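## Task

Plate C16 protrudes from slot 3 of plate hotel H1 (four slots, counted from 1 at the bottom). Slide it inward until it meets the back stop, so that it remains seated with no help from the robot, then open the gripper and withdraw.

## Robot and tools

Robot: a single arm with six revolute joints and a two-finger gripper. Joint order, used everywhere: waist, shoulder, elbow, wrist pitch, wrist yaw, wrist roll. Each scene starts from a fresh random layout, but the arm, its mount and the cameras stay essentially the same across scenes.

Scene frame: origin on the table surface directly beneath the arm base, +z up, +y to the left when facing along +x. The base itself may sit tilted relative to the table. Joint angles are in the arm's own joint space, not in this frame.

execute_actions takes "actions", a list holding zero or one item, plus an optional "pictures" boolean (images are included by default).
- Empty list: no command, just returns the current state.
- Motion item: {"rows": [...], "steps": n}. "rows" holds 1 to 15 rows. Each row has exactly 7 numbers: six absolute joint target angles in radians (same scale as the Joint positions line) followed by the gripper opening. Each row is used for one control step of 1/30 s. n is 1 to 15 (default 15). If there are fewer rows than steps, the final row repeats.
- Wait item: {"steps": n} with no rows, n up to 300. It returns once that many steps have elapsed since the previous result, with your thinking time counted toward it.

Joint ranges (rad): waist -2.880..2.880, shoulder 0.000..3.142, elbow 0.000..3.019, wrist pitch -1.693..1.571, wrist yaw -1.571..1.571, wrist roll -2.094..2.094. True ends may differ from these by up to 0.019. A call is rejected outright (nothing is sent) if any target exceeds a stated end by more than 0.019 and is also farther out than that joint's latest reading. A target beyond the real end is trimmed to the end, and a "joint sent to its limit" line may then appear, possibly referring to an earlier, still-running action. No such line does not prove there is more room.

Opening: range -1 (closed) to +1 (fully open), the same scale as grip_measured. Away from the extremes, the fingers are driven until grip_measured equals your value. To hold something, command about 0.03 below grip_measured for a firm grip, less for a lighter one. Readings may carry a constant error of about 1 mm within a scene. Per-pad force tops out roughly at 50 to 62 N (lower on some grippers, lower still on parts under about 2 mm thick), with a brief harder spike on first contact. For pushing a plate, a closed or nearly closed hand is a sensible tool.

Speed: each step, the target fed to a joint is held within a lead of its measured angle: waist 0.264, shoulder 0.32, elbow 0.276, wrist pitch 0.33, wrist yaw 0.186, wrist roll 0.522 rad. If the targets would place the gripper over 70 mm from where it is now, all are pulled back toward the current angles. Distant targets therefore take several calls or time. Very small commands of a few millimetres may not move the hand at all.

Between calls the arm keeps heading for the last row you sent, until it has nearly stopped (a stalled or very slow move counts as stopped) or a step is HELD. After that it only moves further, or presses harder, when you send a new action. Fingers already in motion finish opening or closing.

Result lines: Joint positions (rad, last value the finger pad gap in m, 0.094 = fully open) and Joint velocities (rad/s, last in m/s); grip_measured (opening on the command scale); "joint command not followed" means the clearance check altered or blocked targets on some steps (mounting blocks and posts count as part of the arm); HELD marks steps where your row was not, or only partly, sent; MOTOR HOT warns from 85 °C. At 100 °C an OVER-TEMPERATURE FAULT occurs: motors and gripper release, the arm drops, and it stays down until cooled. Holding loads heats motors even while you are thinking, and some heat carries into the next scene.

Cameras: cam_high 504x504 pinhole (fx=fy 558.361, cx 252.258, cy 251.479) and cam_wrist 616x616 fisheye (fx 215.518, fy 215.303, cx 308.358, cy 309.864, theta_max 95 deg), delivered in that order.

zoom_image: {"camera": "cam_high" or "cam_wrist", "region": [x0, y0, x1, y1]} in pixels of that camera's latest full image, (0,0) top-left, region at most 504 by 504. Returns a more detailed crop.

finished_scene: {"scene": 1 or 2}. Ends the current scene irreversibly, reports whether the goal was met, and gives the next scene's task. Replying without any tool call ends every remaining scene. After a summary, begin with an empty execute_actions to learn the current scene and task.

Suggested flow: look and zoom to locate H1, the target slot (slot 1 lowest) and the protruding plate; move above/in front of the plate's outer edge; push gently straight in along the slot until it stops at the back; confirm it stays put; open the hand if anything was held and back away; then call finished_scene.

Avoid: knocking the hotel or any object off the table (this ends the scene), dropping things, slamming or striking hard, and shoving with excessive force. Occasional outside disturbances may tug a held part or nudge loose items, so check the final state before finishing.

Each tool is called after "Emit:" as a command line: name --argument value for each argument, lists and objects as JSON in quotes; but a table of rows of numbers goes row by row, as --pt "numbers of a row", without its own name.

## Session

Emit:
execute_actions --actions '[]'

Scene clock: 0.00 s of 7200.00 s.
grip_measured=+1.000
Joint positions: [-1.703  2.121  1.435  1.287 -0.528  0.577  0.094]
Joint velocities: [-0.015 -0.005 -0.022 -0.012 -0.037  0.007  0.   ]
Motor temperatures (°C, as the motors report them): [23 23 23 21 23 22]

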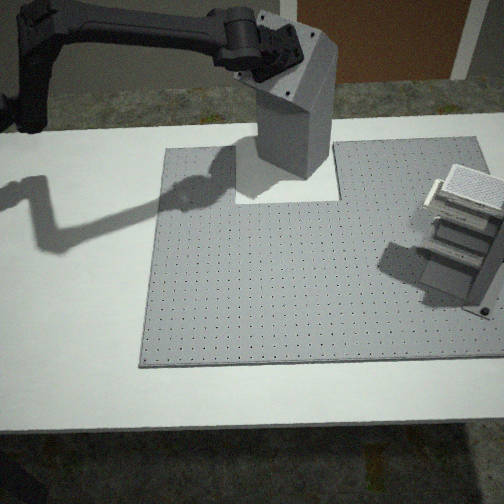

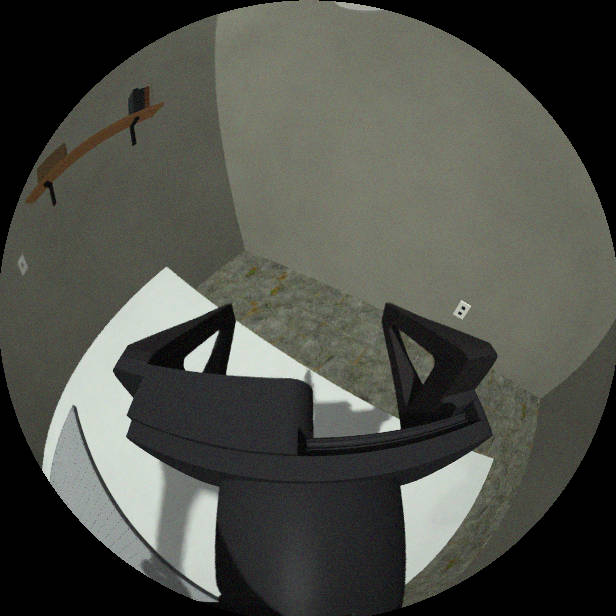

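Emit:
zoom_image --camera "cam_high" --region '[344, 140, 504, 330]'

Emit:
execute_actions --actions '[{"rows": [[-1.0,1.5,1.4,0.5,0,0,-1]], "steps": 15}]' --pictures false

Emit:
execute_actions --actions '[{"steps": 60}]'

Region (344, 140, 504, 330) of cam_high's 504x504 image, scaled by 2.653, with more detail than that image has; it fills the left 424 columns of this view, and the rest is white.

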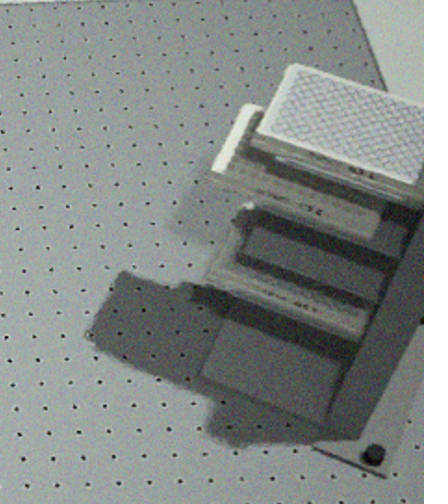

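Scene clock: 7.90 s of 7200.00 s.
grip_measured=-0.998
Joint positions: [-1.454  1.846  1.418  0.888 -0.119  0.276  0.   ]
Joint velocities: [ 0.689 -0.737  0.007 -0.823  0.535 -0.418 -0.001]
Motor temperatures (°C, as the motors report them): [23 25 24 21 23 22]
Steps of this call (steps 1 to 90: nothing new was sent; then 4.40 s passed at rest; steps 91 to 105: all 15 steps of this action). Readings (joint positions):
91: [-1.699 2.116 1.434 1.275 -0.504 0.557]
92: [-1.694 2.107 1.428 1.244 -0.473 0.531]
94: [-1.672 2.081 1.421 1.188 -0.417 0.480]
98: [-1.605 2.008 1.418 1.078 -0.305 0.391]
105: the state above

Scene clock: 9.90 s of 7200.00 s.
grip_measured=-0.998
Joint positions: [-1.002  1.498  1.411  0.518 -0.002  0.015  0.   ]
Joint velocities: [-0.005 -0.005 -0.012 -0.012 -0.066  0.022  0.   ]
Motor temperatures (°C, as the motors report them): [23 25 24 22 23 22]
Steps of this call (steps 1 to 45: the robot went on to your last target; steps 46 to 60: nothing new was sent). Readings (joint positions):
1: [-1.431 1.822 1.418 0.862 -0.102 0.263]
2: [-1.408 1.797 1.418 0.835 -0.087 0.251]
4: [-1.359 1.748 1.418 0.780 -0.062 0.227]
8: [-1.250 1.658 1.418 0.688 -0.030 0.182]
60: the state above
The arm was judged still, so your last target was given up. Only a new action makes it travel on or press farther. Fingers that are still opening or closing keep moving.

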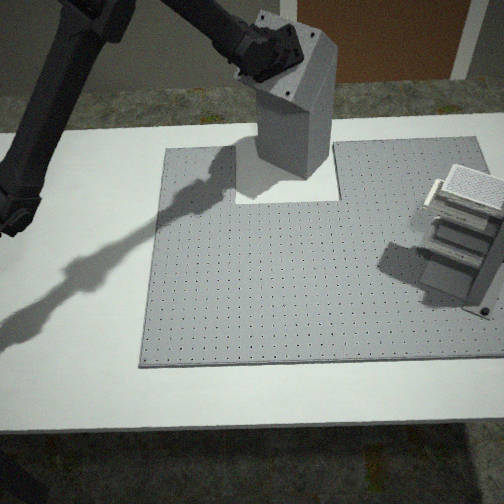

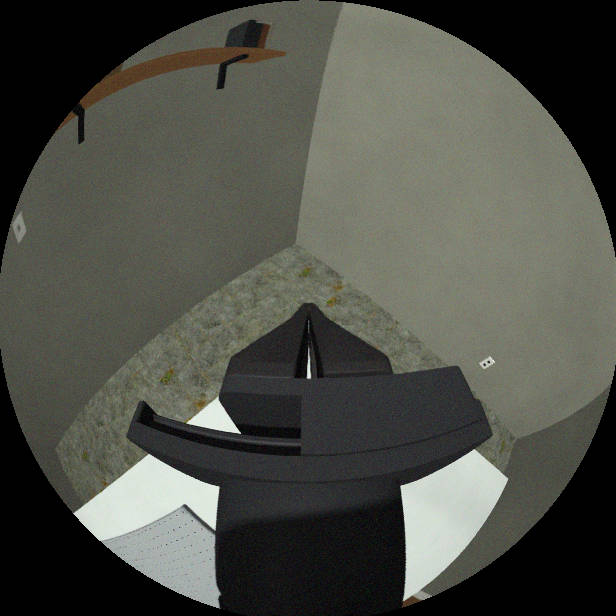

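Emit:
execute_actions --actions '[{"rows": [[0.5,1.5,1.4,0.5,0,0,-1]], "steps": 15}]' --pictures false

Emit:
execute_actions --actions '[{"steps": 90}]'

Scene clock: 14.93 s of 7200.00 s.
grip_measured=-0.998
Joint positions: [-0.518  1.498  1.411  0.518  0.005  0.015  0.   ]
Joint velocities: [ 1.206 -0.005  0.027 -0.002  0.007  0.007  0.002]
Motor temperatures (°C, as the motors report them): [23 26 25 22 23 22]
Steps of this call (steps 1 to 90: nothing new was sent; then 1.53 s passed at rest; steps 91 to 105: all 15 steps of this action). Readings (joint positions):
91: [-0.995 1.498 1.411 0.518 0.001 0.015]
92: [-0.984 1.498 1.411 0.518 0.004 0.015]
94: [-0.935 1.498 1.411 0.518 0.005 0.015]
98: [-0.796 1.498 1.411 0.518 0.005 0.015]
105: the state above

Scene clock: 17.93 s of 7200.00 s.
grip_measured=-0.998
Joint positions: [ 0.508  1.498  1.411  0.518 -0.002  0.013  0.   ]
Joint velocities: [-0.005 -0.005 -0.012  0.007  0.022  0.022  0.001]
Motor temperatures (°C, as the motors report them): [23 26 25 22 23 22]
Steps of this call (steps 1 to 60: the robot went on to your last target; steps 61 to 90: nothing new was sent). Readings (joint positions):
1: [-0.477 1.498 1.411 0.518 0.005 0.015]
2: [-0.437 1.498 1.411 0.518 0.005 0.015]
4: [-0.355 1.498 1.411 0.518 0.005 0.015]
8: [-0.194 1.498 1.411 0.518 0.005 0.015]
90: the state above
The arm was judged still, so your last target was given up. Only a new action makes it travel on or press farther. Fingers that are still opening or closing keep moving.

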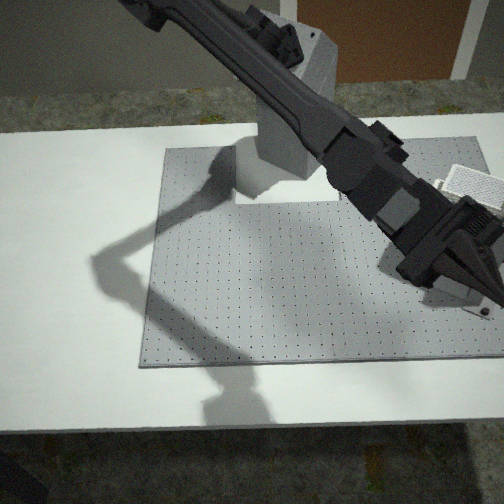

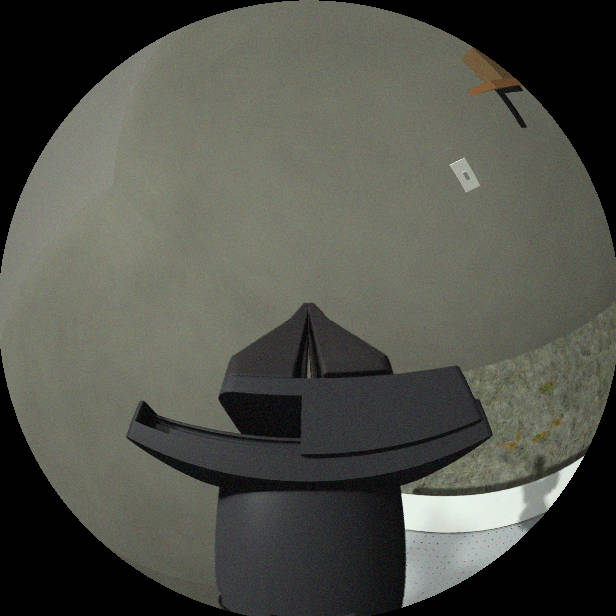

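Emit:
execute_actions --actions '[{"rows": [[0.8,2.1,1.3,0.0,0,0,-1]], "steps": 15}]' --pictures false

Emit:
execute_actions --actions '[{"steps": 60}]'

Scene clock: 23.50 s of 7200.00 s.
grip_measured=-0.998
Joint positions: [ 0.66   1.621  1.392  0.301 -0.002  0.013  0.   ]
Joint velocities: [ 0.278  0.396 -0.051 -0.481 -0.007 -0.037 -0.   ]
Motor temperatures (°C, as the motors report them): [23 26 25 22 23 22]
Steps of this call (steps 1 to 90: nothing new was sent; then 2.07 s passed at rest; steps 91 to 105: all 15 steps of this action). Readings (joint positions):
91: [0.511 1.500 1.411 0.511 -0.002 0.013]
92: [0.514 1.501 1.411 0.498 -0.002 0.013]
94: [0.532 1.509 1.409 0.471 -0.002 0.013]
98: [0.581 1.540 1.405 0.413 -0.002 0.013]
105: the state above

Scene clock: 25.50 s of 7200.00 s.
grip_measured=-0.998
Joint positions: [ 0.797  2.102  1.294  0.009 -0.002  0.013  0.   ]
Joint velocities: [-0.005 -0.005  0.007  0.002 -0.007  0.007  0.   ]
Motor temperatures (°C, as the motors report them): [24 26 25 21 23 22]
Steps of this call (steps 1 to 45: the robot went on to your last target; steps 46 to 60: nothing new was sent). Readings (joint positions):
1: [0.669 1.634 1.390 0.285 -0.002 0.013]
2: [0.678 1.648 1.389 0.270 -0.002 0.013]
4: [0.692 1.677 1.385 0.242 -0.002 0.013]
8: [0.717 1.740 1.377 0.195 -0.002 0.013]
60: the state above
The arm was judged still, so your last target was given up. Only a new action makes it travel on or press farther. Fingers that are still opening or closing keep moving.

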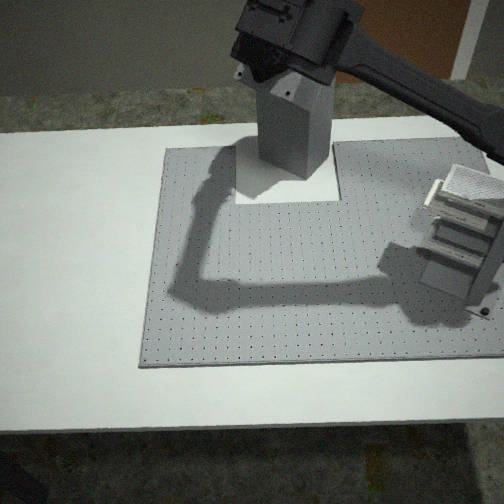

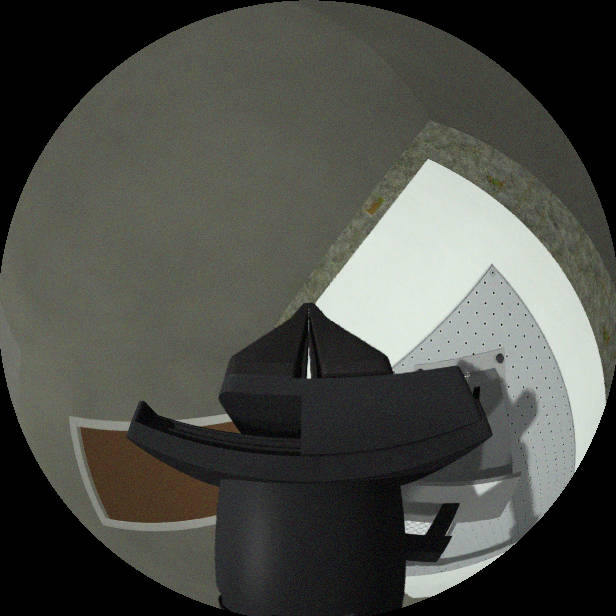

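Emit:
execute_actions --actions '[{"rows": [[0.3,2.1,0.9,0.0,0,0,-1]], "steps": 15}]' --pictures false

Emit:
execute_actions --actions '[{"steps": 60}]'

Scene clock: 40.30 s of 7200.00 s.
grip_measured=-0.998
Joint positions: [ 0.781  2.048  1.209  0.073 -0.06   0.003  0.   ]
Joint velocities: [-0.005  0.005 -0.027  0.076  0.037 -0.007 -0.   ]
Motor temperatures (°C, as the motors report them): [25 26 25 21 23 22]
Steps of this call (steps 1 to 90: nothing new was sent; then 11.30 s passed at rest; steps 91 to 105: all 15 steps of this action). Readings (joint positions):
91: [0.794 2.102 1.286 0.009 -0.002 0.013]
92: [0.790 2.097 1.274 0.014 -0.013 0.008]
94: [0.787 2.084 1.259 0.027 -0.030 0.007]
98: [0.784 2.061 1.232 0.047 -0.051 0.005]
105: the state above

Scene clock: 42.30 s of 7200.00 s.
grip_measured=-0.998
Joint positions: [ 0.781  2.047  1.2    0.101 -0.061  0.003  0.   ]
Joint velocities: [ 0.005  0.005 -0.002 -0.007  0.051  0.037 -0.001]
Motor temperatures (°C, as the motors report them): [25 26 25 21 23 22]
Steps of this call (steps 1 to 30: the robot went on to your last target; steps 31 to 60: nothing new was sent). Readings (joint positions):
1: [0.781 2.048 1.208 0.076 -0.060 0.003]
2: [0.781 2.048 1.207 0.078 -0.060 0.003]
4: [0.781 2.048 1.206 0.082 -0.061 0.003]
8: [0.781 2.047 1.204 0.089 -0.061 0.003]
60: the state above
The arm was judged still, so your last target was given up. Only a new action makes it travel on or press farther. Fingers that are still opening or closing keep moving.

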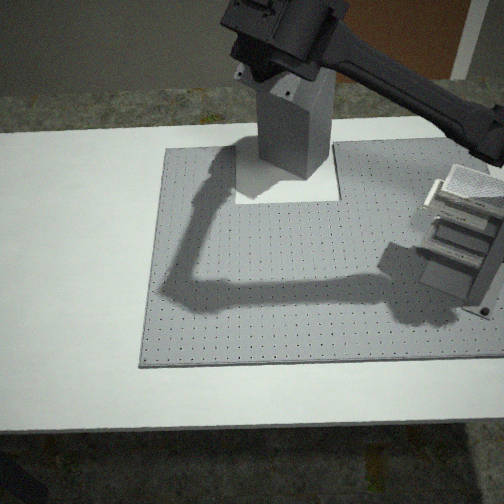

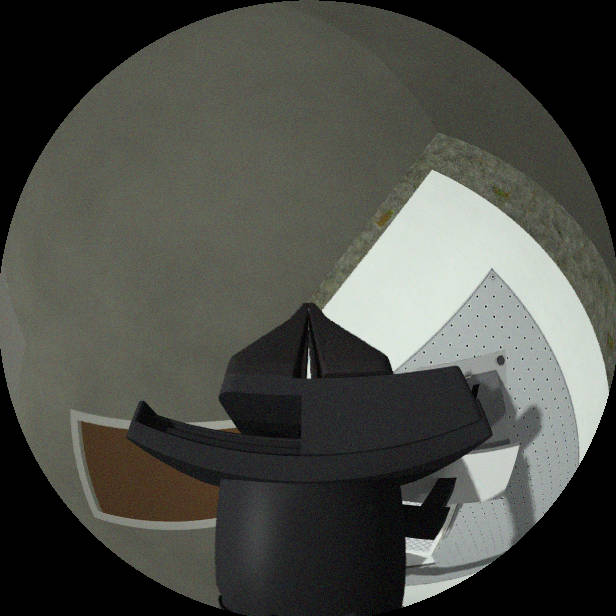

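Emit:
execute_actions --actions '[{"rows": [[0.8,1.5,1.25,0.0,0,0,-1]], "steps": 15}]' --pictures false

Emit:
execute_actions --actions '[{"steps": 45}]' --pictures false

Emit:
execute_actions --actions '[{"rows": [[0.8,1.5,0.7,0.0,0,0,-1]], "steps": 15}]' --pictures false

Emit:
execute_actions --actions '[{"steps": 45}]'

Scene clock: 51.87 s of 7200.00 s.
grip_measured=-0.998
Joint positions: [ 0.786  1.737  1.204  0.06  -0.016  0.003  0.   ]
Joint velocities: [-0.015 -0.943 -0.012 -0.076 -0.022 -0.037 -0.001]
Motor temperatures (°C, as the motors report them): [24 26 25 21 23 22]
Steps of this call (steps 1 to 90: nothing new was sent; then 6.07 s passed at rest; steps 91 to 105: all 15 steps of this action). Readings (joint positions):
91: [0.784 2.041 1.204 0.100 -0.059 0.003]
92: [0.784 2.037 1.204 0.098 -0.053 0.003]
94: [0.786 2.014 1.204 0.096 -0.047 0.003]
98: [0.786 1.938 1.204 0.081 -0.034 0.003]
105: the state above

Scene clock: 53.37 s of 7200.00 s.
grip_measured=-0.998
Joint positions: [ 0.79   1.478  1.237  0.017 -0.004  0.003  0.   ]
Joint velocities: [-0.005 -0.024 -0.007  0.002  0.007  0.066  0.001]
Motor temperatures (°C, as the motors report them): [24 26 25 21 23 22]
Steps of this call (steps 1 to 30: the robot went on to your last target; steps 31 to 45: nothing new was sent). Readings (joint positions):
1: [0.786 1.706 1.204 0.057 -0.014 0.003]
2: [0.786 1.674 1.204 0.054 -0.012 0.003]
4: [0.786 1.611 1.204 0.046 -0.009 0.003]
8: [0.787 1.502 1.212 0.025 -0.004 0.003]
45: the state above
The arm was judged still, so your last target was given up. Only a new action makes it travel on or press farther. Fingers that are still opening or closing keep moving.

Scene clock: 53.87 s of 7200.00 s.
grip_measured=-0.998
Joint positions: [ 0.79   1.47   0.744  0.017 -0.004  0.003  0.   ]
Joint velocities: [-0.005  0.142 -0.882 -0.09  -0.007 -0.051 -0.001]
Motor temperatures (°C, as the motors report them): [24 26 25 21 23 22]
Steps of this call (steps 1 to 15: all 15 steps of this action). Readings (joint positions):
1: [0.790 1.478 1.227 0.018 -0.004 0.003]
2: [0.790 1.471 1.207 0.019 -0.004 0.003]
4: [0.790 1.463 1.145 0.019 -0.004 0.003]
8: [0.790 1.463 1.001 0.019 -0.004 0.003]
15: the state above

Scene clock: 55.37 s of 7200.00 s.
grip_measured=-0.998
Joint positions: [ 0.79   1.498  0.685  0.004 -0.004  0.003  0.   ]
Joint velocities: [-0.005  0.005  0.002 -0.002 -0.037  0.051  0.001]
Motor temperatures (°C, as the motors report them): [24 25 25 21 23 22]
Steps of this call (steps 1 to 30: the robot went on to your last target; steps 31 to 45: nothing new was sent). Readings (joint positions):
1: [0.790 1.476 0.718 0.013 -0.004 0.003]
2: [0.790 1.483 0.700 0.009 -0.004 0.003]
4: [0.790 1.495 0.685 0.004 -0.004 0.003]
8: [0.790 1.498 0.685 0.004 -0.004 0.003]
45: the state above
The arm was judged still, so your last target was given up. Only a new action makes it travel on or press farther. Fingers that are still opening or closing keep moving.

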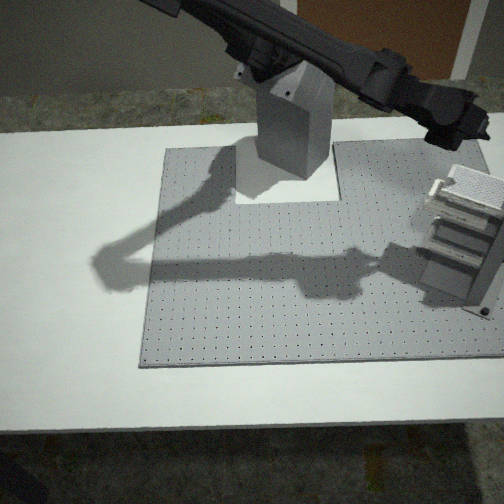

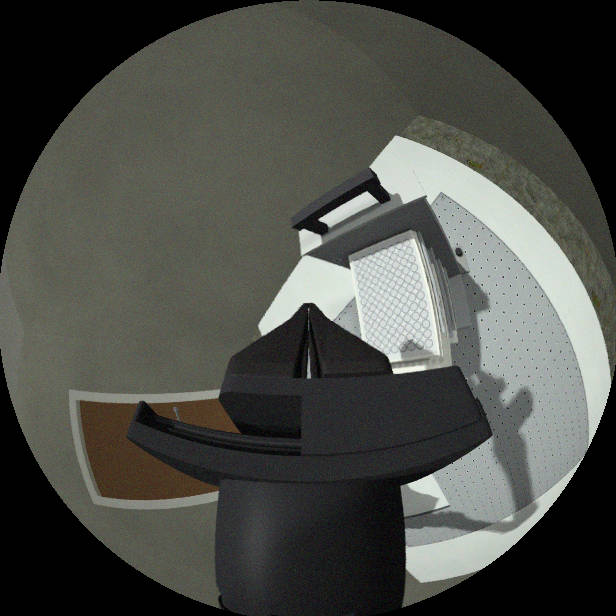

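Emit:
execute_actions --actions '[{"rows": [[0.8,1.15,0.4,0.0,0,0,-1]], "steps": 15}]' --pictures false

Emit:
execute_actions --actions '[{"steps": 30}]' --pictures false

Emit:
execute_actions --actions '[{"rows": [[0.5,1.15,0.4,0.0,0,0,-1]], "steps": 15}]' --pictures false

Emit:
execute_actions --actions '[{"steps": 30}]'

Scene clock: 62.97 s of 7200.00 s.
grip_measured=-0.998
Joint positions: [ 0.791  1.134  0.387  0.004 -0.003  0.003  0.   ]
Joint velocities: [-0.015  0.044  0.002 -0.012  0.037 -0.037 -0.   ]
Motor temperatures (°C, as the motors report them): [24 25 26 21 23 22]
Steps of this call (steps 1 to 90: nothing new was sent; then 4.10 s passed at rest; steps 91 to 105: all 15 steps of this action). Readings (joint positions):
91: [0.790 1.485 0.671 0.006 -0.004 0.003]
92: [0.790 1.449 0.634 0.008 -0.004 0.003]
94: [0.790 1.321 0.519 0.008 -0.004 0.003]
98: [0.791 1.119 0.385 0.004 -0.004 0.003]
105: the state above

Scene clock: 63.97 s of 7200.00 s.
grip_measured=-0.998
Joint positions: [ 0.791  1.136  0.387  0.004 -0.003  0.003  0.   ]
Joint velocities: [-0.015 -0.015  0.022 -0.007  0.007  0.007  0.   ]
Motor temperatures (°C, as the motors report them): [24 25 26 21 23 22]
Steps of this call (steps 1 to 15: the robot went on to your last target; steps 16 to 30: nothing new was sent). Readings (joint positions):
1: [0.791 1.136 0.387 0.004 -0.003 0.003]
2: [0.791 1.136 0.387 0.004 -0.003 0.003]
4: [0.791 1.136 0.387 0.004 -0.003 0.003]
8: [0.791 1.136 0.387 0.004 -0.003 0.003]
30: the state above
The arm was judged still, so your last target was given up. Only a new action makes it travel on or press farther. Fingers that are still opening or closing keep moving.

Scene clock: 64.47 s of 7200.00 s.
grip_measured=-0.998
Joint positions: [0.493 1.136 0.387 0.004 0.002 0.002 0.   ]
Joint velocities: [-0.015 -0.015 -0.002  0.002  0.007  0.007 -0.001]
Motor temperatures (°C, as the motors report them): [24 25 26 21 23 22]
Steps of this call (steps 1 to 15: all 15 steps of this action). Readings (joint positions):
1: [0.774 1.136 0.387 0.004 -0.011 0.002]
2: [0.728 1.136 0.387 0.004 -0.014 0.002]
4: [0.594 1.136 0.387 0.004 -0.006 0.002]
8: [0.477 1.136 0.387 0.004 0.005 0.002]
15: the state above

Scene clock: 65.47 s of 7200.00 s.
grip_measured=-0.998
Joint positions: [0.493 1.136 0.387 0.004 0.002 0.002 0.   ]
Joint velocities: [-0.005 -0.005  0.012 -0.012  0.037  0.007  0.   ]
Motor temperatures (°C, as the motors report them): [24 25 26 21 23 22]
Steps of this call (steps 1 to 15: the robot went on to your last target; steps 16 to 30: nothing new was sent). Readings (joint positions):
1: [0.493 1.136 0.387 0.004 0.002 0.002]
2: [0.493 1.136 0.387 0.004 0.002 0.002]
4: [0.493 1.136 0.387 0.004 0.002 0.002]
8: [0.493 1.136 0.387 0.004 0.002 0.002]
30: the state above
The arm was judged still, so your last target was given up. Only a new action makes it travel on or press farther. Fingers that are still opening or closing keep moving.

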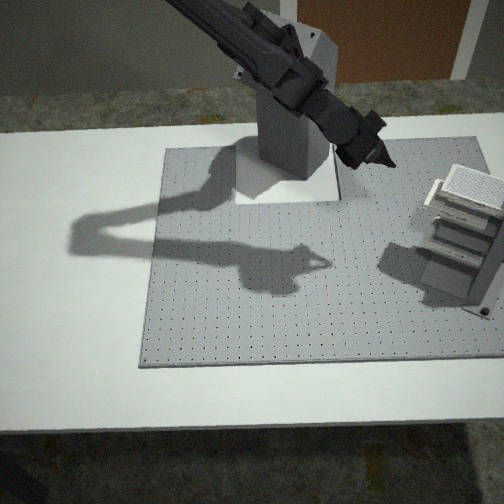

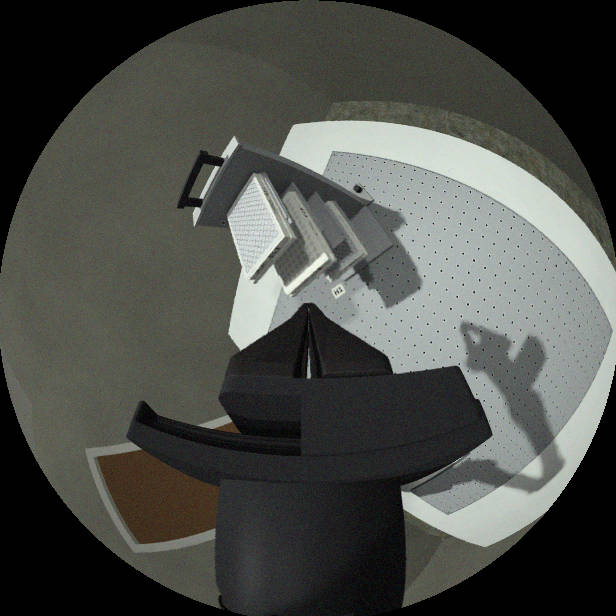

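Emit:
execute_actions --actions '[{"rows": [[0.5,1.2,0.45,0.0,0,0,-1],[0.5,1.25,0.5,0.0,0,0,-1],[0.5,1.3,0.55,0.0,0,0,-1]], "steps": 15}]' --pictures false

Emit:
execute_actions --actions '[{"steps": 20}]'

Scene clock: 75.23 s of 7200.00 s.
grip_measured=-0.998
Joint positions: [0.493 1.302 0.546 0.004 0.002 0.002 0.   ]
Joint velocities: [-0.005 -0.015 -0.002  0.007  0.022 -0.037 -0.   ]
Motor temperatures (°C, as the motors report them): [24 25 26 21 24 22]
Steps of this call (steps 1 to 90: nothing new was sent; then 6.27 s passed at rest; steps 91 to 105: all 15 steps of this action). Readings (joint positions):
91: [0.493 1.139 0.389 0.004 0.002 0.002]
92: [0.493 1.152 0.398 0.004 0.002 0.002]
94: [0.493 1.216 0.447 0.004 0.002 0.002]
98: [0.493 1.302 0.539 0.004 0.002 0.002]
105: the state above

Scene clock: 75.90 s of 7200.00 s.
grip_measured=-0.998
Joint positions: [0.493 1.302 0.546 0.004 0.002 0.002 0.   ]
Joint velocities: [ 0.005  0.005  0.032  0.012 -0.081 -0.066  0.001]
Motor temperatures (°C, as the motors report them): [24 25 26 21 24 22]
Steps of this call (steps 1 to 15: the robot went on to your last target; steps 16 to 20: nothing new was sent). Readings (joint positions):
1: [0.493 1.302 0.546 0.004 0.002 0.002]
2: [0.493 1.302 0.546 0.004 0.002 0.002]
4: [0.493 1.302 0.546 0.004 0.002 0.002]
8: [0.493 1.302 0.546 0.004 0.002 0.002]
20: the state above
The arm was judged still, so your last target was given up. Only a new action makes it travel on or press farther. Fingers that are still opening or closing keep moving.

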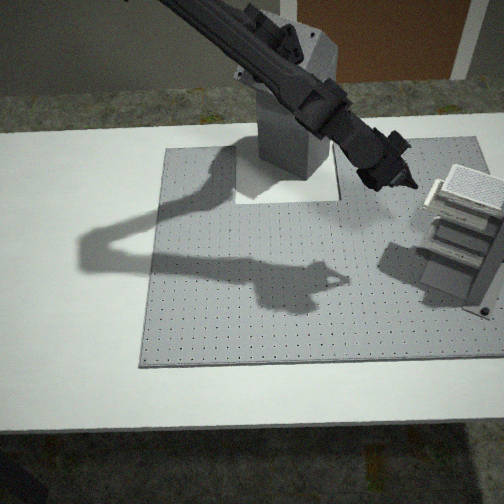

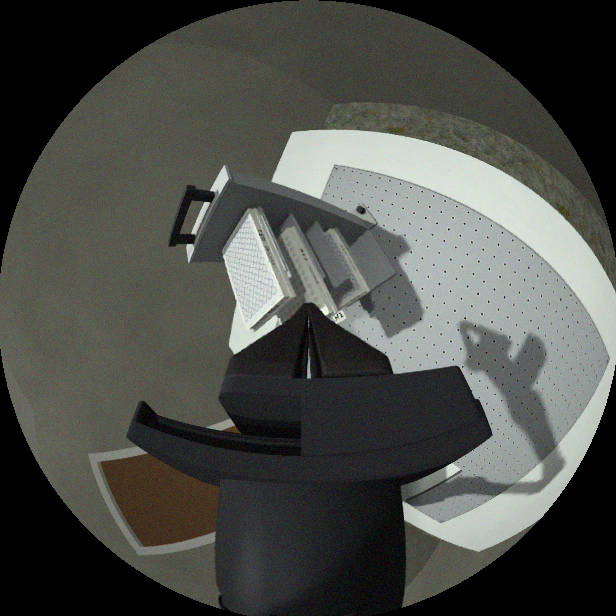

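Emit:
execute_actions --actions '[{"rows": [[0.45,1.3,0.5,0.0,0,0,-1],[0.4,1.33,0.47,0.0,0,0,-1],[0.38,1.36,0.45,0.0,0,0,-1]], "steps": 15}]' --pictures false

Emit:
execute_actions --actions '[{"steps": 20}]'

Scene clock: 94.30 s of 7200.00 s.
grip_measured=-0.998
Joint positions: [ 0.377  1.353  0.443  0.004 -0.     0.002  0.   ]
Joint velocities: [-0.005 -0.005  0.012 -0.022  0.007  0.037  0.   ]
Motor temperatures (°C, as the motors report them): [24 25 25 21 24 22]
Steps of this call (steps 1 to 90: nothing new was sent; then 14.90 s passed at rest; steps 91 to 105: all 15 steps of this action). Readings (joint positions):
91: [0.491 1.302 0.543 0.004 0.001 0.002]
92: [0.482 1.302 0.535 0.004 -0.001 0.002]
94: [0.438 1.308 0.503 0.004 -0.002 0.002]
98: [0.377 1.345 0.447 0.004 -0.000 0.002]
105: the state above

Scene clock: 94.97 s of 7200.00 s.
grip_measured=-0.998
Joint positions: [ 0.377  1.353  0.443  0.004 -0.     0.002  0.   ]
Joint velocities: [-0.005 -0.005 -0.027  0.017 -0.037  0.037  0.   ]
Motor temperatures (°C, as the motors report them): [24 25 25 21 24 22]
Steps of this call (steps 1 to 15: the robot went on to your last target; steps 16 to 20: nothing new was sent). Readings (joint positions):
1: [0.377 1.353 0.443 0.004 -0.000 0.002]
2: [0.377 1.353 0.443 0.004 -0.000 0.002]
4: [0.377 1.353 0.443 0.004 -0.000 0.002]
8: [0.377 1.353 0.443 0.004 -0.000 0.002]
20: the state above
The arm was judged still, so your last target was given up. Only a new action makes it travel on or press farther. Fingers that are still opening or closing keep moving.

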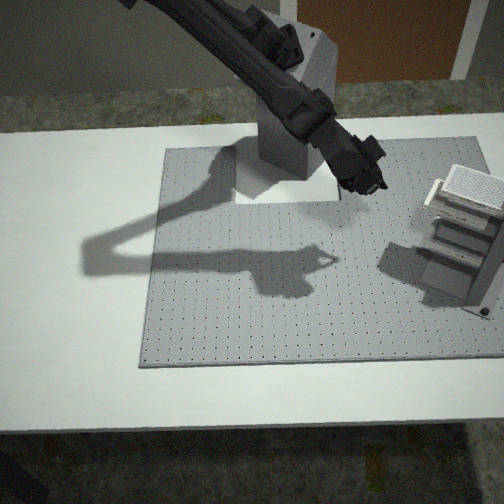

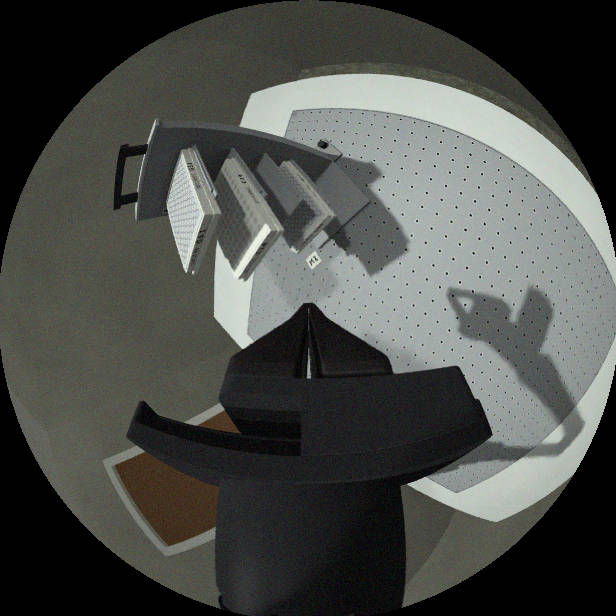

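Emit:
execute_actions --actions '[{"rows": [[0.38,1.4,0.47,0.0,0,0,-1],[0.38,1.44,0.49,0.0,0,0,-1],[0.38,1.48,0.51,0.0,0,0,-1]], "steps": 15}]' --pictures false

Emit:
execute_actions --actions '[{"steps": 20}]'

Scene clock: 108.10 s of 7200.00 s.
grip_measured=-0.998
Joint positions: [ 0.377  1.475  0.5    0.004 -0.     0.002  0.   ]
Joint velocities: [ 0.005  0.015 -0.002 -0.007 -0.095 -0.051  0.   ]
Motor temperatures (°C, as the motors report them): [24 25 25 21 24 22]
Steps of this call (steps 1 to 90: nothing new was sent; then 9.63 s passed at rest; steps 91 to 105: all 15 steps of this action). Readings (joint positions):
91: [0.377 1.354 0.443 0.004 -0.000 0.002]
92: [0.377 1.362 0.447 0.004 -0.000 0.002]
94: [0.377 1.405 0.468 0.004 -0.000 0.002]
98: [0.377 1.474 0.500 0.004 -0.000 0.002]
105: the state above

Scene clock: 108.77 s of 7200.00 s.
grip_measured=-0.998
Joint positions: [ 0.377  1.475  0.5    0.004 -0.     0.002  0.   ]
Joint velocities: [ 0.005 -0.005 -0.012  0.002  0.022 -0.037 -0.001]
Motor temperatures (°C, as the motors report them): [24 25 25 21 24 22]
Steps of this call (steps 1 to 15: the robot went on to your last target; steps 16 to 20: nothing new was sent). Readings (joint positions):
1: [0.377 1.475 0.500 0.004 -0.000 0.002]
2: [0.377 1.475 0.500 0.004 -0.000 0.002]
4: [0.377 1.475 0.500 0.004 -0.000 0.002]
8: [0.377 1.475 0.500 0.004 -0.000 0.002]
20: the state above
The arm was judged still, so your last target was given up. Only a new action makes it travel on or press farther. Fingers that are still opening or closing keep moving.

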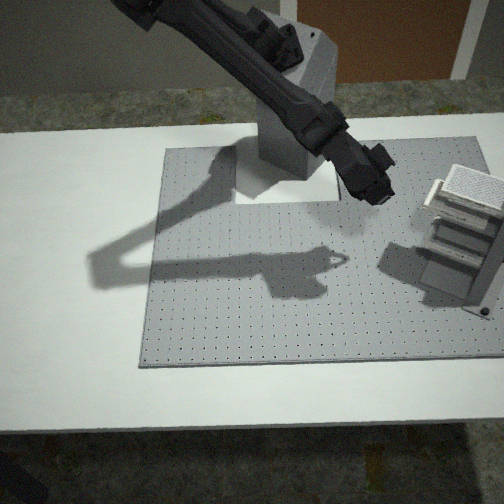

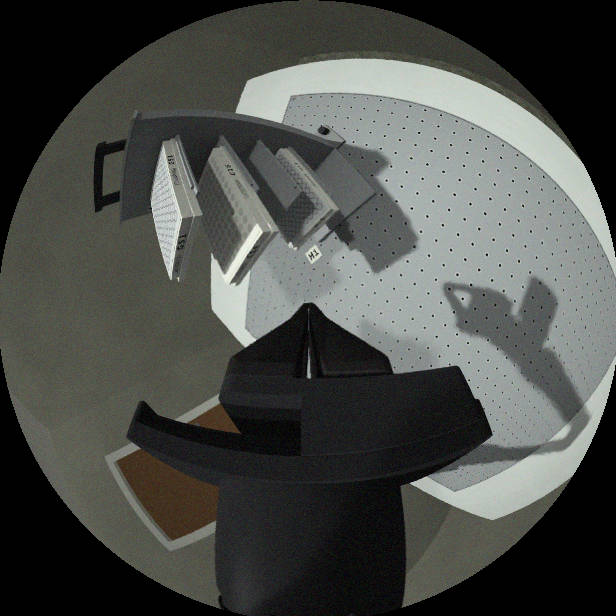

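Emit:
execute_actions --actions '[{"rows": [[0.38,1.48,0.51,0.0,0.1,0,-1],[0.38,1.48,0.51,0.0,0.2,0,-1],[0.38,1.48,0.51,0.0,0.3,0,-1]], "steps": 15}]' --pictures false

Emit:
execute_actions --actions '[{"steps": 20}]'

Scene clock: 117.77 s of 7200.00 s.
grip_measured=-0.998
Joint positions: [0.379 1.475 0.5   0.004 0.297 0.002 0.   ]
Joint velocities: [-0.015 -0.015  0.022  0.002  0.022 -0.037  0.   ]
Motor temperatures (°C, as the motors report them): [24 25 25 21 24 22]
Steps of this call (steps 1 to 90: nothing new was sent; then 5.50 s passed at rest; steps 91 to 105: all 15 steps of this action). Readings (joint positions):
91: [0.378 1.475 0.500 0.004 0.040 0.002]
92: [0.380 1.475 0.500 0.004 0.118 0.002]
94: [0.379 1.475 0.500 0.004 0.267 0.002]
98: [0.379 1.475 0.500 0.004 0.296 0.002]
105: the state above

Scene clock: 118.43 s of 7200.00 s.
grip_measured=-0.998
Joint positions: [0.379 1.475 0.5   0.004 0.297 0.002 0.   ]
Joint velocities: [-0.005 -0.005  0.007 -0.007 -0.007 -0.066 -0.   ]
Motor temperatures (°C, as the motors report them): [24 25 25 21 24 22]
Steps of this call (steps 1 to 15: the robot went on to your last target; steps 16 to 20: nothing new was sent). Readings (joint positions):
1: [0.379 1.475 0.500 0.004 0.297 0.002]
2: [0.379 1.475 0.500 0.004 0.297 0.002]
4: [0.379 1.475 0.500 0.004 0.297 0.002]
8: [0.379 1.475 0.500 0.004 0.297 0.002]
20: the state above
The arm was judged still, so your last target was given up. Only a new action makes it travel on or press farther. Fingers that are still opening or closing keep moving.

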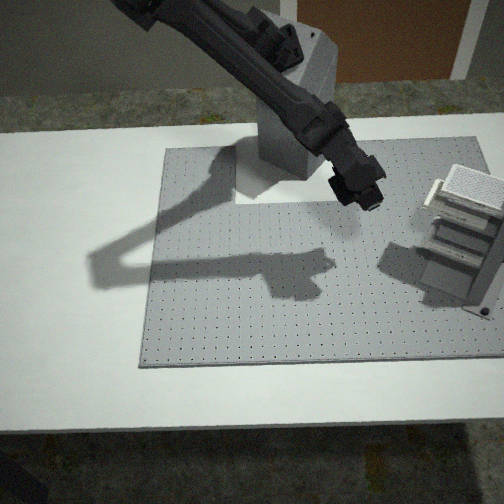

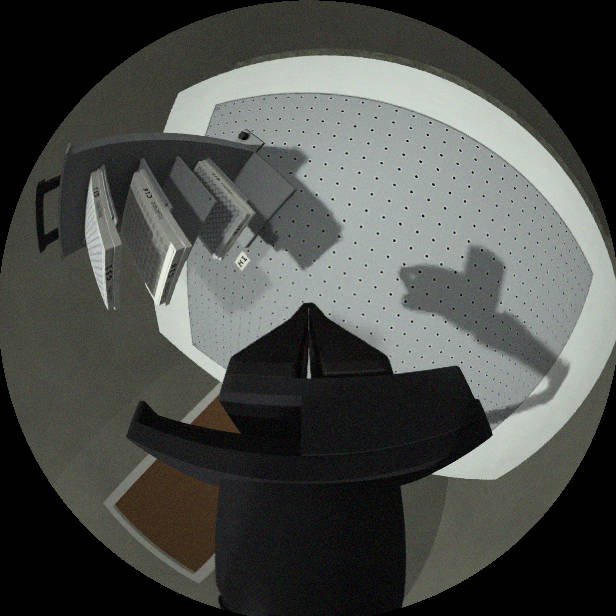

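Wrong sign. Go negative, with a little lowering.

Emit:
execute_actions --actions '[{"rows": [[0.36,1.48,0.51,0.0,0.1,0,-1],[0.34,1.48,0.51,0.0,-0.1,0,-1],[0.32,1.48,0.51,0.0,-0.2,0,-1],[0.30,1.48,0.51,0.0,-0.35,0,-1]], "steps": 15}]' --pictures false

Emit:
execute_actions --actions '[{"steps": 20}]'

Scene clock: 123.70 s of 7200.00 s.
grip_measured=-0.998
Joint positions: [ 0.309  1.475  0.5    0.004 -0.347  0.002  0.   ]
Joint velocities: [-0.015 -0.015 -0.012 -0.017 -0.007 -0.022  0.001]
Motor temperatures (°C, as the motors report them): [24 25 25 21 24 22]
Steps of this call (steps 1 to 90: nothing new was sent; then 1.77 s passed at rest; steps 91 to 105: all 15 steps of this action). Readings (joint positions):
91: [0.375 1.475 0.500 0.004 0.220 0.002]
92: [0.371 1.475 0.500 0.004 0.119 0.002]
94: [0.353 1.475 0.500 0.004 -0.076 0.002]
98: [0.312 1.475 0.500 0.004 -0.336 0.002]
105: the state above

Scene clock: 124.37 s of 7200.00 s.
grip_measured=-0.998
Joint positions: [ 0.309  1.475  0.5    0.004 -0.347  0.002  0.   ]
Joint velocities: [-0.005 -0.005 -0.002 -0.002  0.051 -0.022  0.   ]
Motor temperatures (°C, as the motors report them): [24 25 25 21 24 22]
Steps of this call (steps 1 to 15: the robot went on to your last target; steps 16 to 20: nothing new was sent). Readings (joint positions):
1: [0.309 1.475 0.500 0.004 -0.347 0.002]
2: [0.309 1.475 0.500 0.004 -0.347 0.002]
4: [0.309 1.475 0.500 0.004 -0.347 0.002]
8: [0.309 1.475 0.500 0.004 -0.347 0.002]
20: the state above
The arm was judged still, so your last target was given up. Only a new action makes it travel on or press farther. Fingers that are still opening or closing keep moving.

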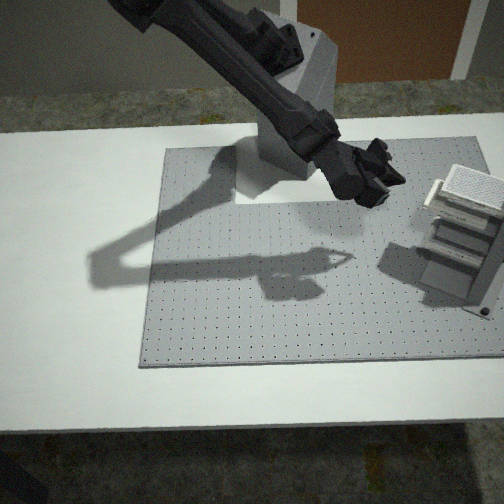

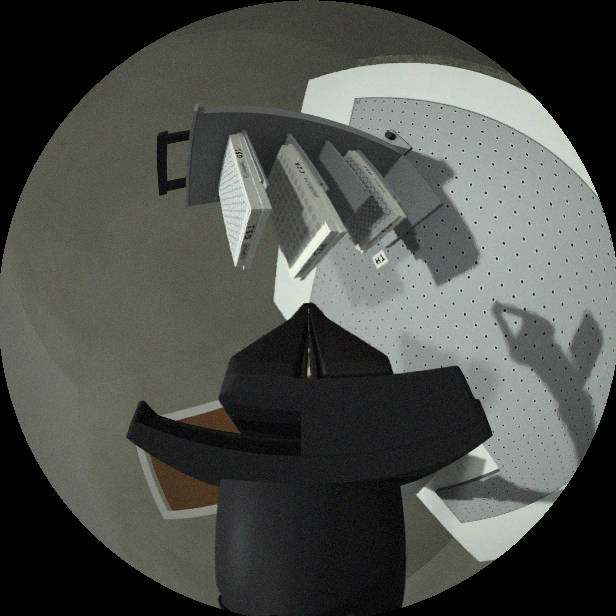

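Emit:
execute_actions --actions '[{"rows": [[0.31,1.52,0.53,0.0,-0.35,0,-1],[0.31,1.56,0.56,0.0,-0.35,0,-1],[0.31,1.6,0.59,0.0,-0.35,0,-1],[0.31,1.65,0.62,0.0,-0.35,0,-1]], "steps": 15}]' --pictures false

Emit:
execute_actions --actions '[{"steps": 20}]'

Scene clock: 130.13 s of 7200.00 s.
grip_measured=-0.998
Joint positions: [ 0.309  1.649  0.622  0.004 -0.349  0.002  0.   ]
Joint velocities: [-0.005 -0.005 -0.007  0.002 -0.022  0.022 -0.   ]
Motor temperatures (°C, as the motors report them): [24 25 25 21 24 22]
Steps of this call (steps 1 to 90: nothing new was sent; then 2.27 s passed at rest; steps 91 to 105: all 15 steps of this action). Readings (joint positions):
91: [0.309 1.477 0.501 0.004 -0.348 0.002]
92: [0.309 1.484 0.506 0.004 -0.348 0.002]
94: [0.309 1.528 0.538 0.004 -0.349 0.002]
98: [0.309 1.640 0.619 0.004 -0.349 0.002]
105: the state above

Scene clock: 130.80 s of 7200.00 s.
grip_measured=-0.998
Joint positions: [ 0.309  1.649  0.622  0.004 -0.349  0.002  0.   ]
Joint velocities: [-0.005 -0.005  0.042 -0.002  0.007 -0.051 -0.   ]
Motor temperatures (°C, as the motors report them): [24 25 25 21 24 22]
Steps of this call (steps 1 to 15: the robot went on to your last target; steps 16 to 20: nothing new was sent). Readings (joint positions):
1: [0.309 1.649 0.622 0.004 -0.349 0.002]
2: [0.309 1.649 0.622 0.004 -0.349 0.002]
4: [0.309 1.649 0.622 0.004 -0.349 0.002]
8: [0.309 1.649 0.622 0.004 -0.349 0.002]
20: the state above
The arm was judged still, so your last target was given up. Only a new action makes it travel on or press farther. Fingers that are still opening or closing keep moving.

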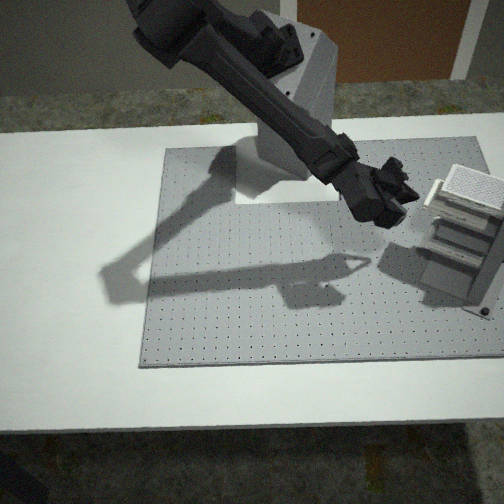

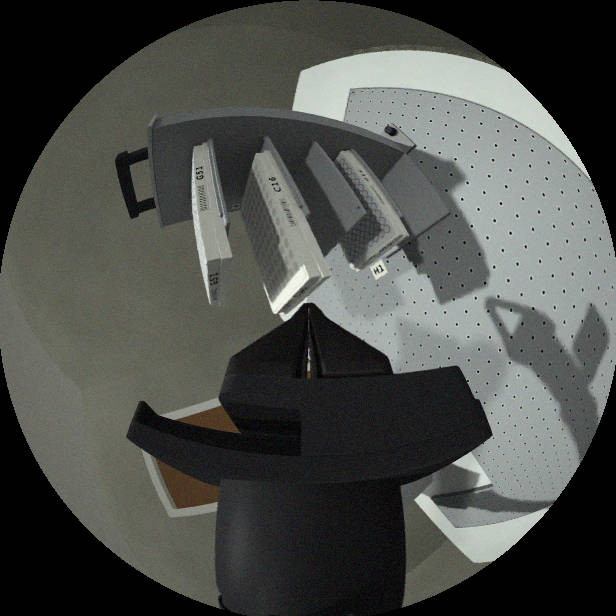

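Emit:
execute_actions --actions '[{"rows": [[0.33,1.67,0.64,0.0,-0.35,0,-1],[0.34,1.7,0.66,0.0,-0.35,0,-1],[0.35,1.72,0.68,0.0,-0.35,0,-1],[0.36,1.75,0.70,0.0,-0.35,0,-1]], "steps": 15}]' --pictures false

Emit:
execute_actions --actions '[{"steps": 20}]'

Scene clock: 138.37 s of 7200.00 s.
grip_measured=-0.998
Joint positions: [ 0.358  1.736  0.698  0.004 -0.349  0.002  0.   ]
Joint velocities: [-0.005 -0.005 -0.012 -0.002  0.022  0.007 -0.001]
Motor temperatures (°C, as the motors report them): [24 25 24 21 24 22]
Steps of this call (steps 1 to 90: nothing new was sent; then 4.07 s passed at rest; steps 91 to 105: all 15 steps of this action). Readings (joint positions):
91: [0.310 1.649 0.623 0.004 -0.349 0.002]
92: [0.313 1.651 0.624 0.004 -0.349 0.002]
94: [0.324 1.670 0.643 0.004 -0.349 0.002]
98: [0.354 1.730 0.695 0.004 -0.349 0.002]
105: the state above

Scene clock: 139.03 s of 7200.00 s.
grip_measured=-0.998
Joint positions: [ 0.358  1.736  0.698  0.004 -0.349  0.002  0.   ]
Joint velocities: [-0.005 -0.005  0.012  0.002 -0.066  0.037  0.001]
Motor temperatures (°C, as the motors report them): [24 25 24 21 24 22]
Steps of this call (steps 1 to 15: the robot went on to your last target; steps 16 to 20: nothing new was sent). Readings (joint positions):
1: [0.358 1.736 0.698 0.004 -0.349 0.002]
2: [0.358 1.736 0.698 0.004 -0.349 0.002]
4: [0.358 1.736 0.698 0.004 -0.349 0.002]
8: [0.358 1.736 0.698 0.004 -0.349 0.002]
20: the state above
The arm was judged still, so your last target was given up. Only a new action makes it travel on or press farther. Fingers that are still opening or closing keep moving.

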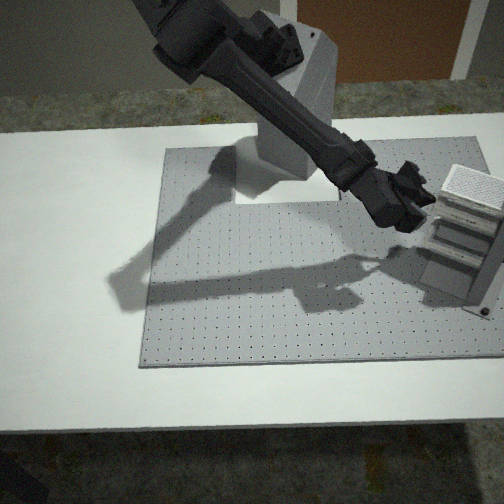

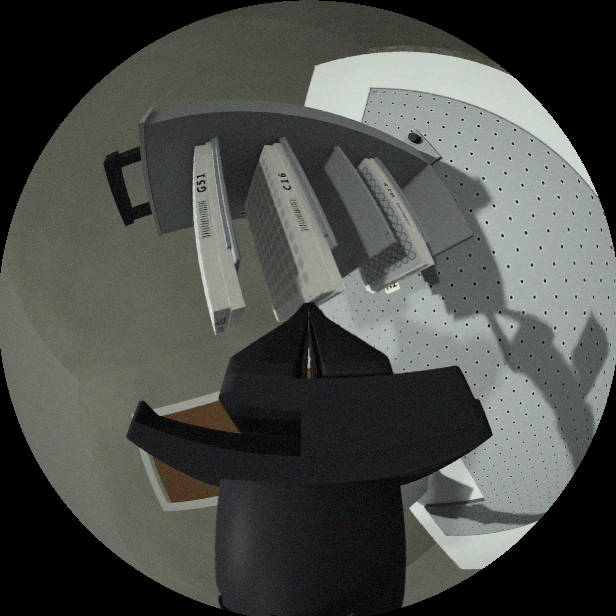

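It's pushing. Continue a bit.

Emit:
execute_actions --actions '[{"rows": [[0.37,1.76,0.71,0.0,-0.35,0,-1],[0.38,1.78,0.73,0.0,-0.35,0,-1],[0.39,1.8,0.74,0.0,-0.35,0,-1],[0.40,1.82,0.76,0.0,-0.35,0,-1]], "steps": 15}]' --pictures false

Emit:
execute_actions --actions '[{"steps": 20}]'

Scene clock: 142.93 s of 7200.00 s.
grip_measured=-0.998
Joint positions: [ 0.375  1.769  0.717 -0.004 -0.353  0.002  0.   ]
Joint velocities: [-0.005 -0.005  0.032  0.007  0.022  0.037 -0.001]
Motor temperatures (°C, as the motors report them): [24 25 24 21 24 22]
Steps of this call (steps 1 to 90: nothing new was sent; then 0.40 s passed at rest; steps 91 to 105: all 15 steps of this action). Readings (joint positions):
91: [0.358 1.736 0.698 0.004 -0.349 0.002]
92: [0.359 1.737 0.700 0.004 -0.349 0.002]
94: [0.366 1.751 0.712 0.004 -0.349 0.002]
98: [0.375 1.768 0.717 -0.004 -0.353 0.002]
105: the state above

Scene clock: 143.60 s of 7200.00 s.
grip_measured=-0.998
Joint positions: [ 0.375  1.769  0.717 -0.004 -0.353  0.002  0.   ]
Joint velocities: [-0.005 -0.005 -0.012 -0.007 -0.007 -0.007 -0.001]
Motor temperatures (°C, as the motors report them): [24 25 24 21 24 22]
Steps of this call (steps 1 to 15: the robot went on to your last target; steps 16 to 20: nothing new was sent). Readings (joint positions):
1: [0.375 1.769 0.717 -0.004 -0.353 0.002]
2: [0.375 1.769 0.717 -0.004 -0.353 0.002]
4: [0.375 1.769 0.717 -0.004 -0.353 0.002]
8: [0.375 1.769 0.717 -0.004 -0.353 0.002]
20: the state above
The arm was judged still, so your last target was given up. Only a new action makes it travel on or press farther. Fingers that are still opening or closing keep moving.

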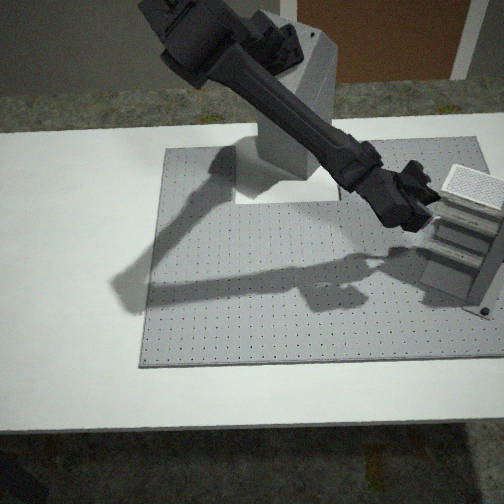

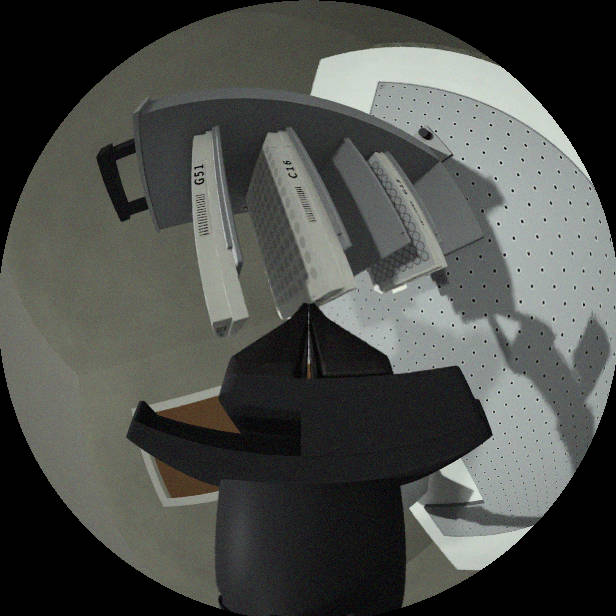

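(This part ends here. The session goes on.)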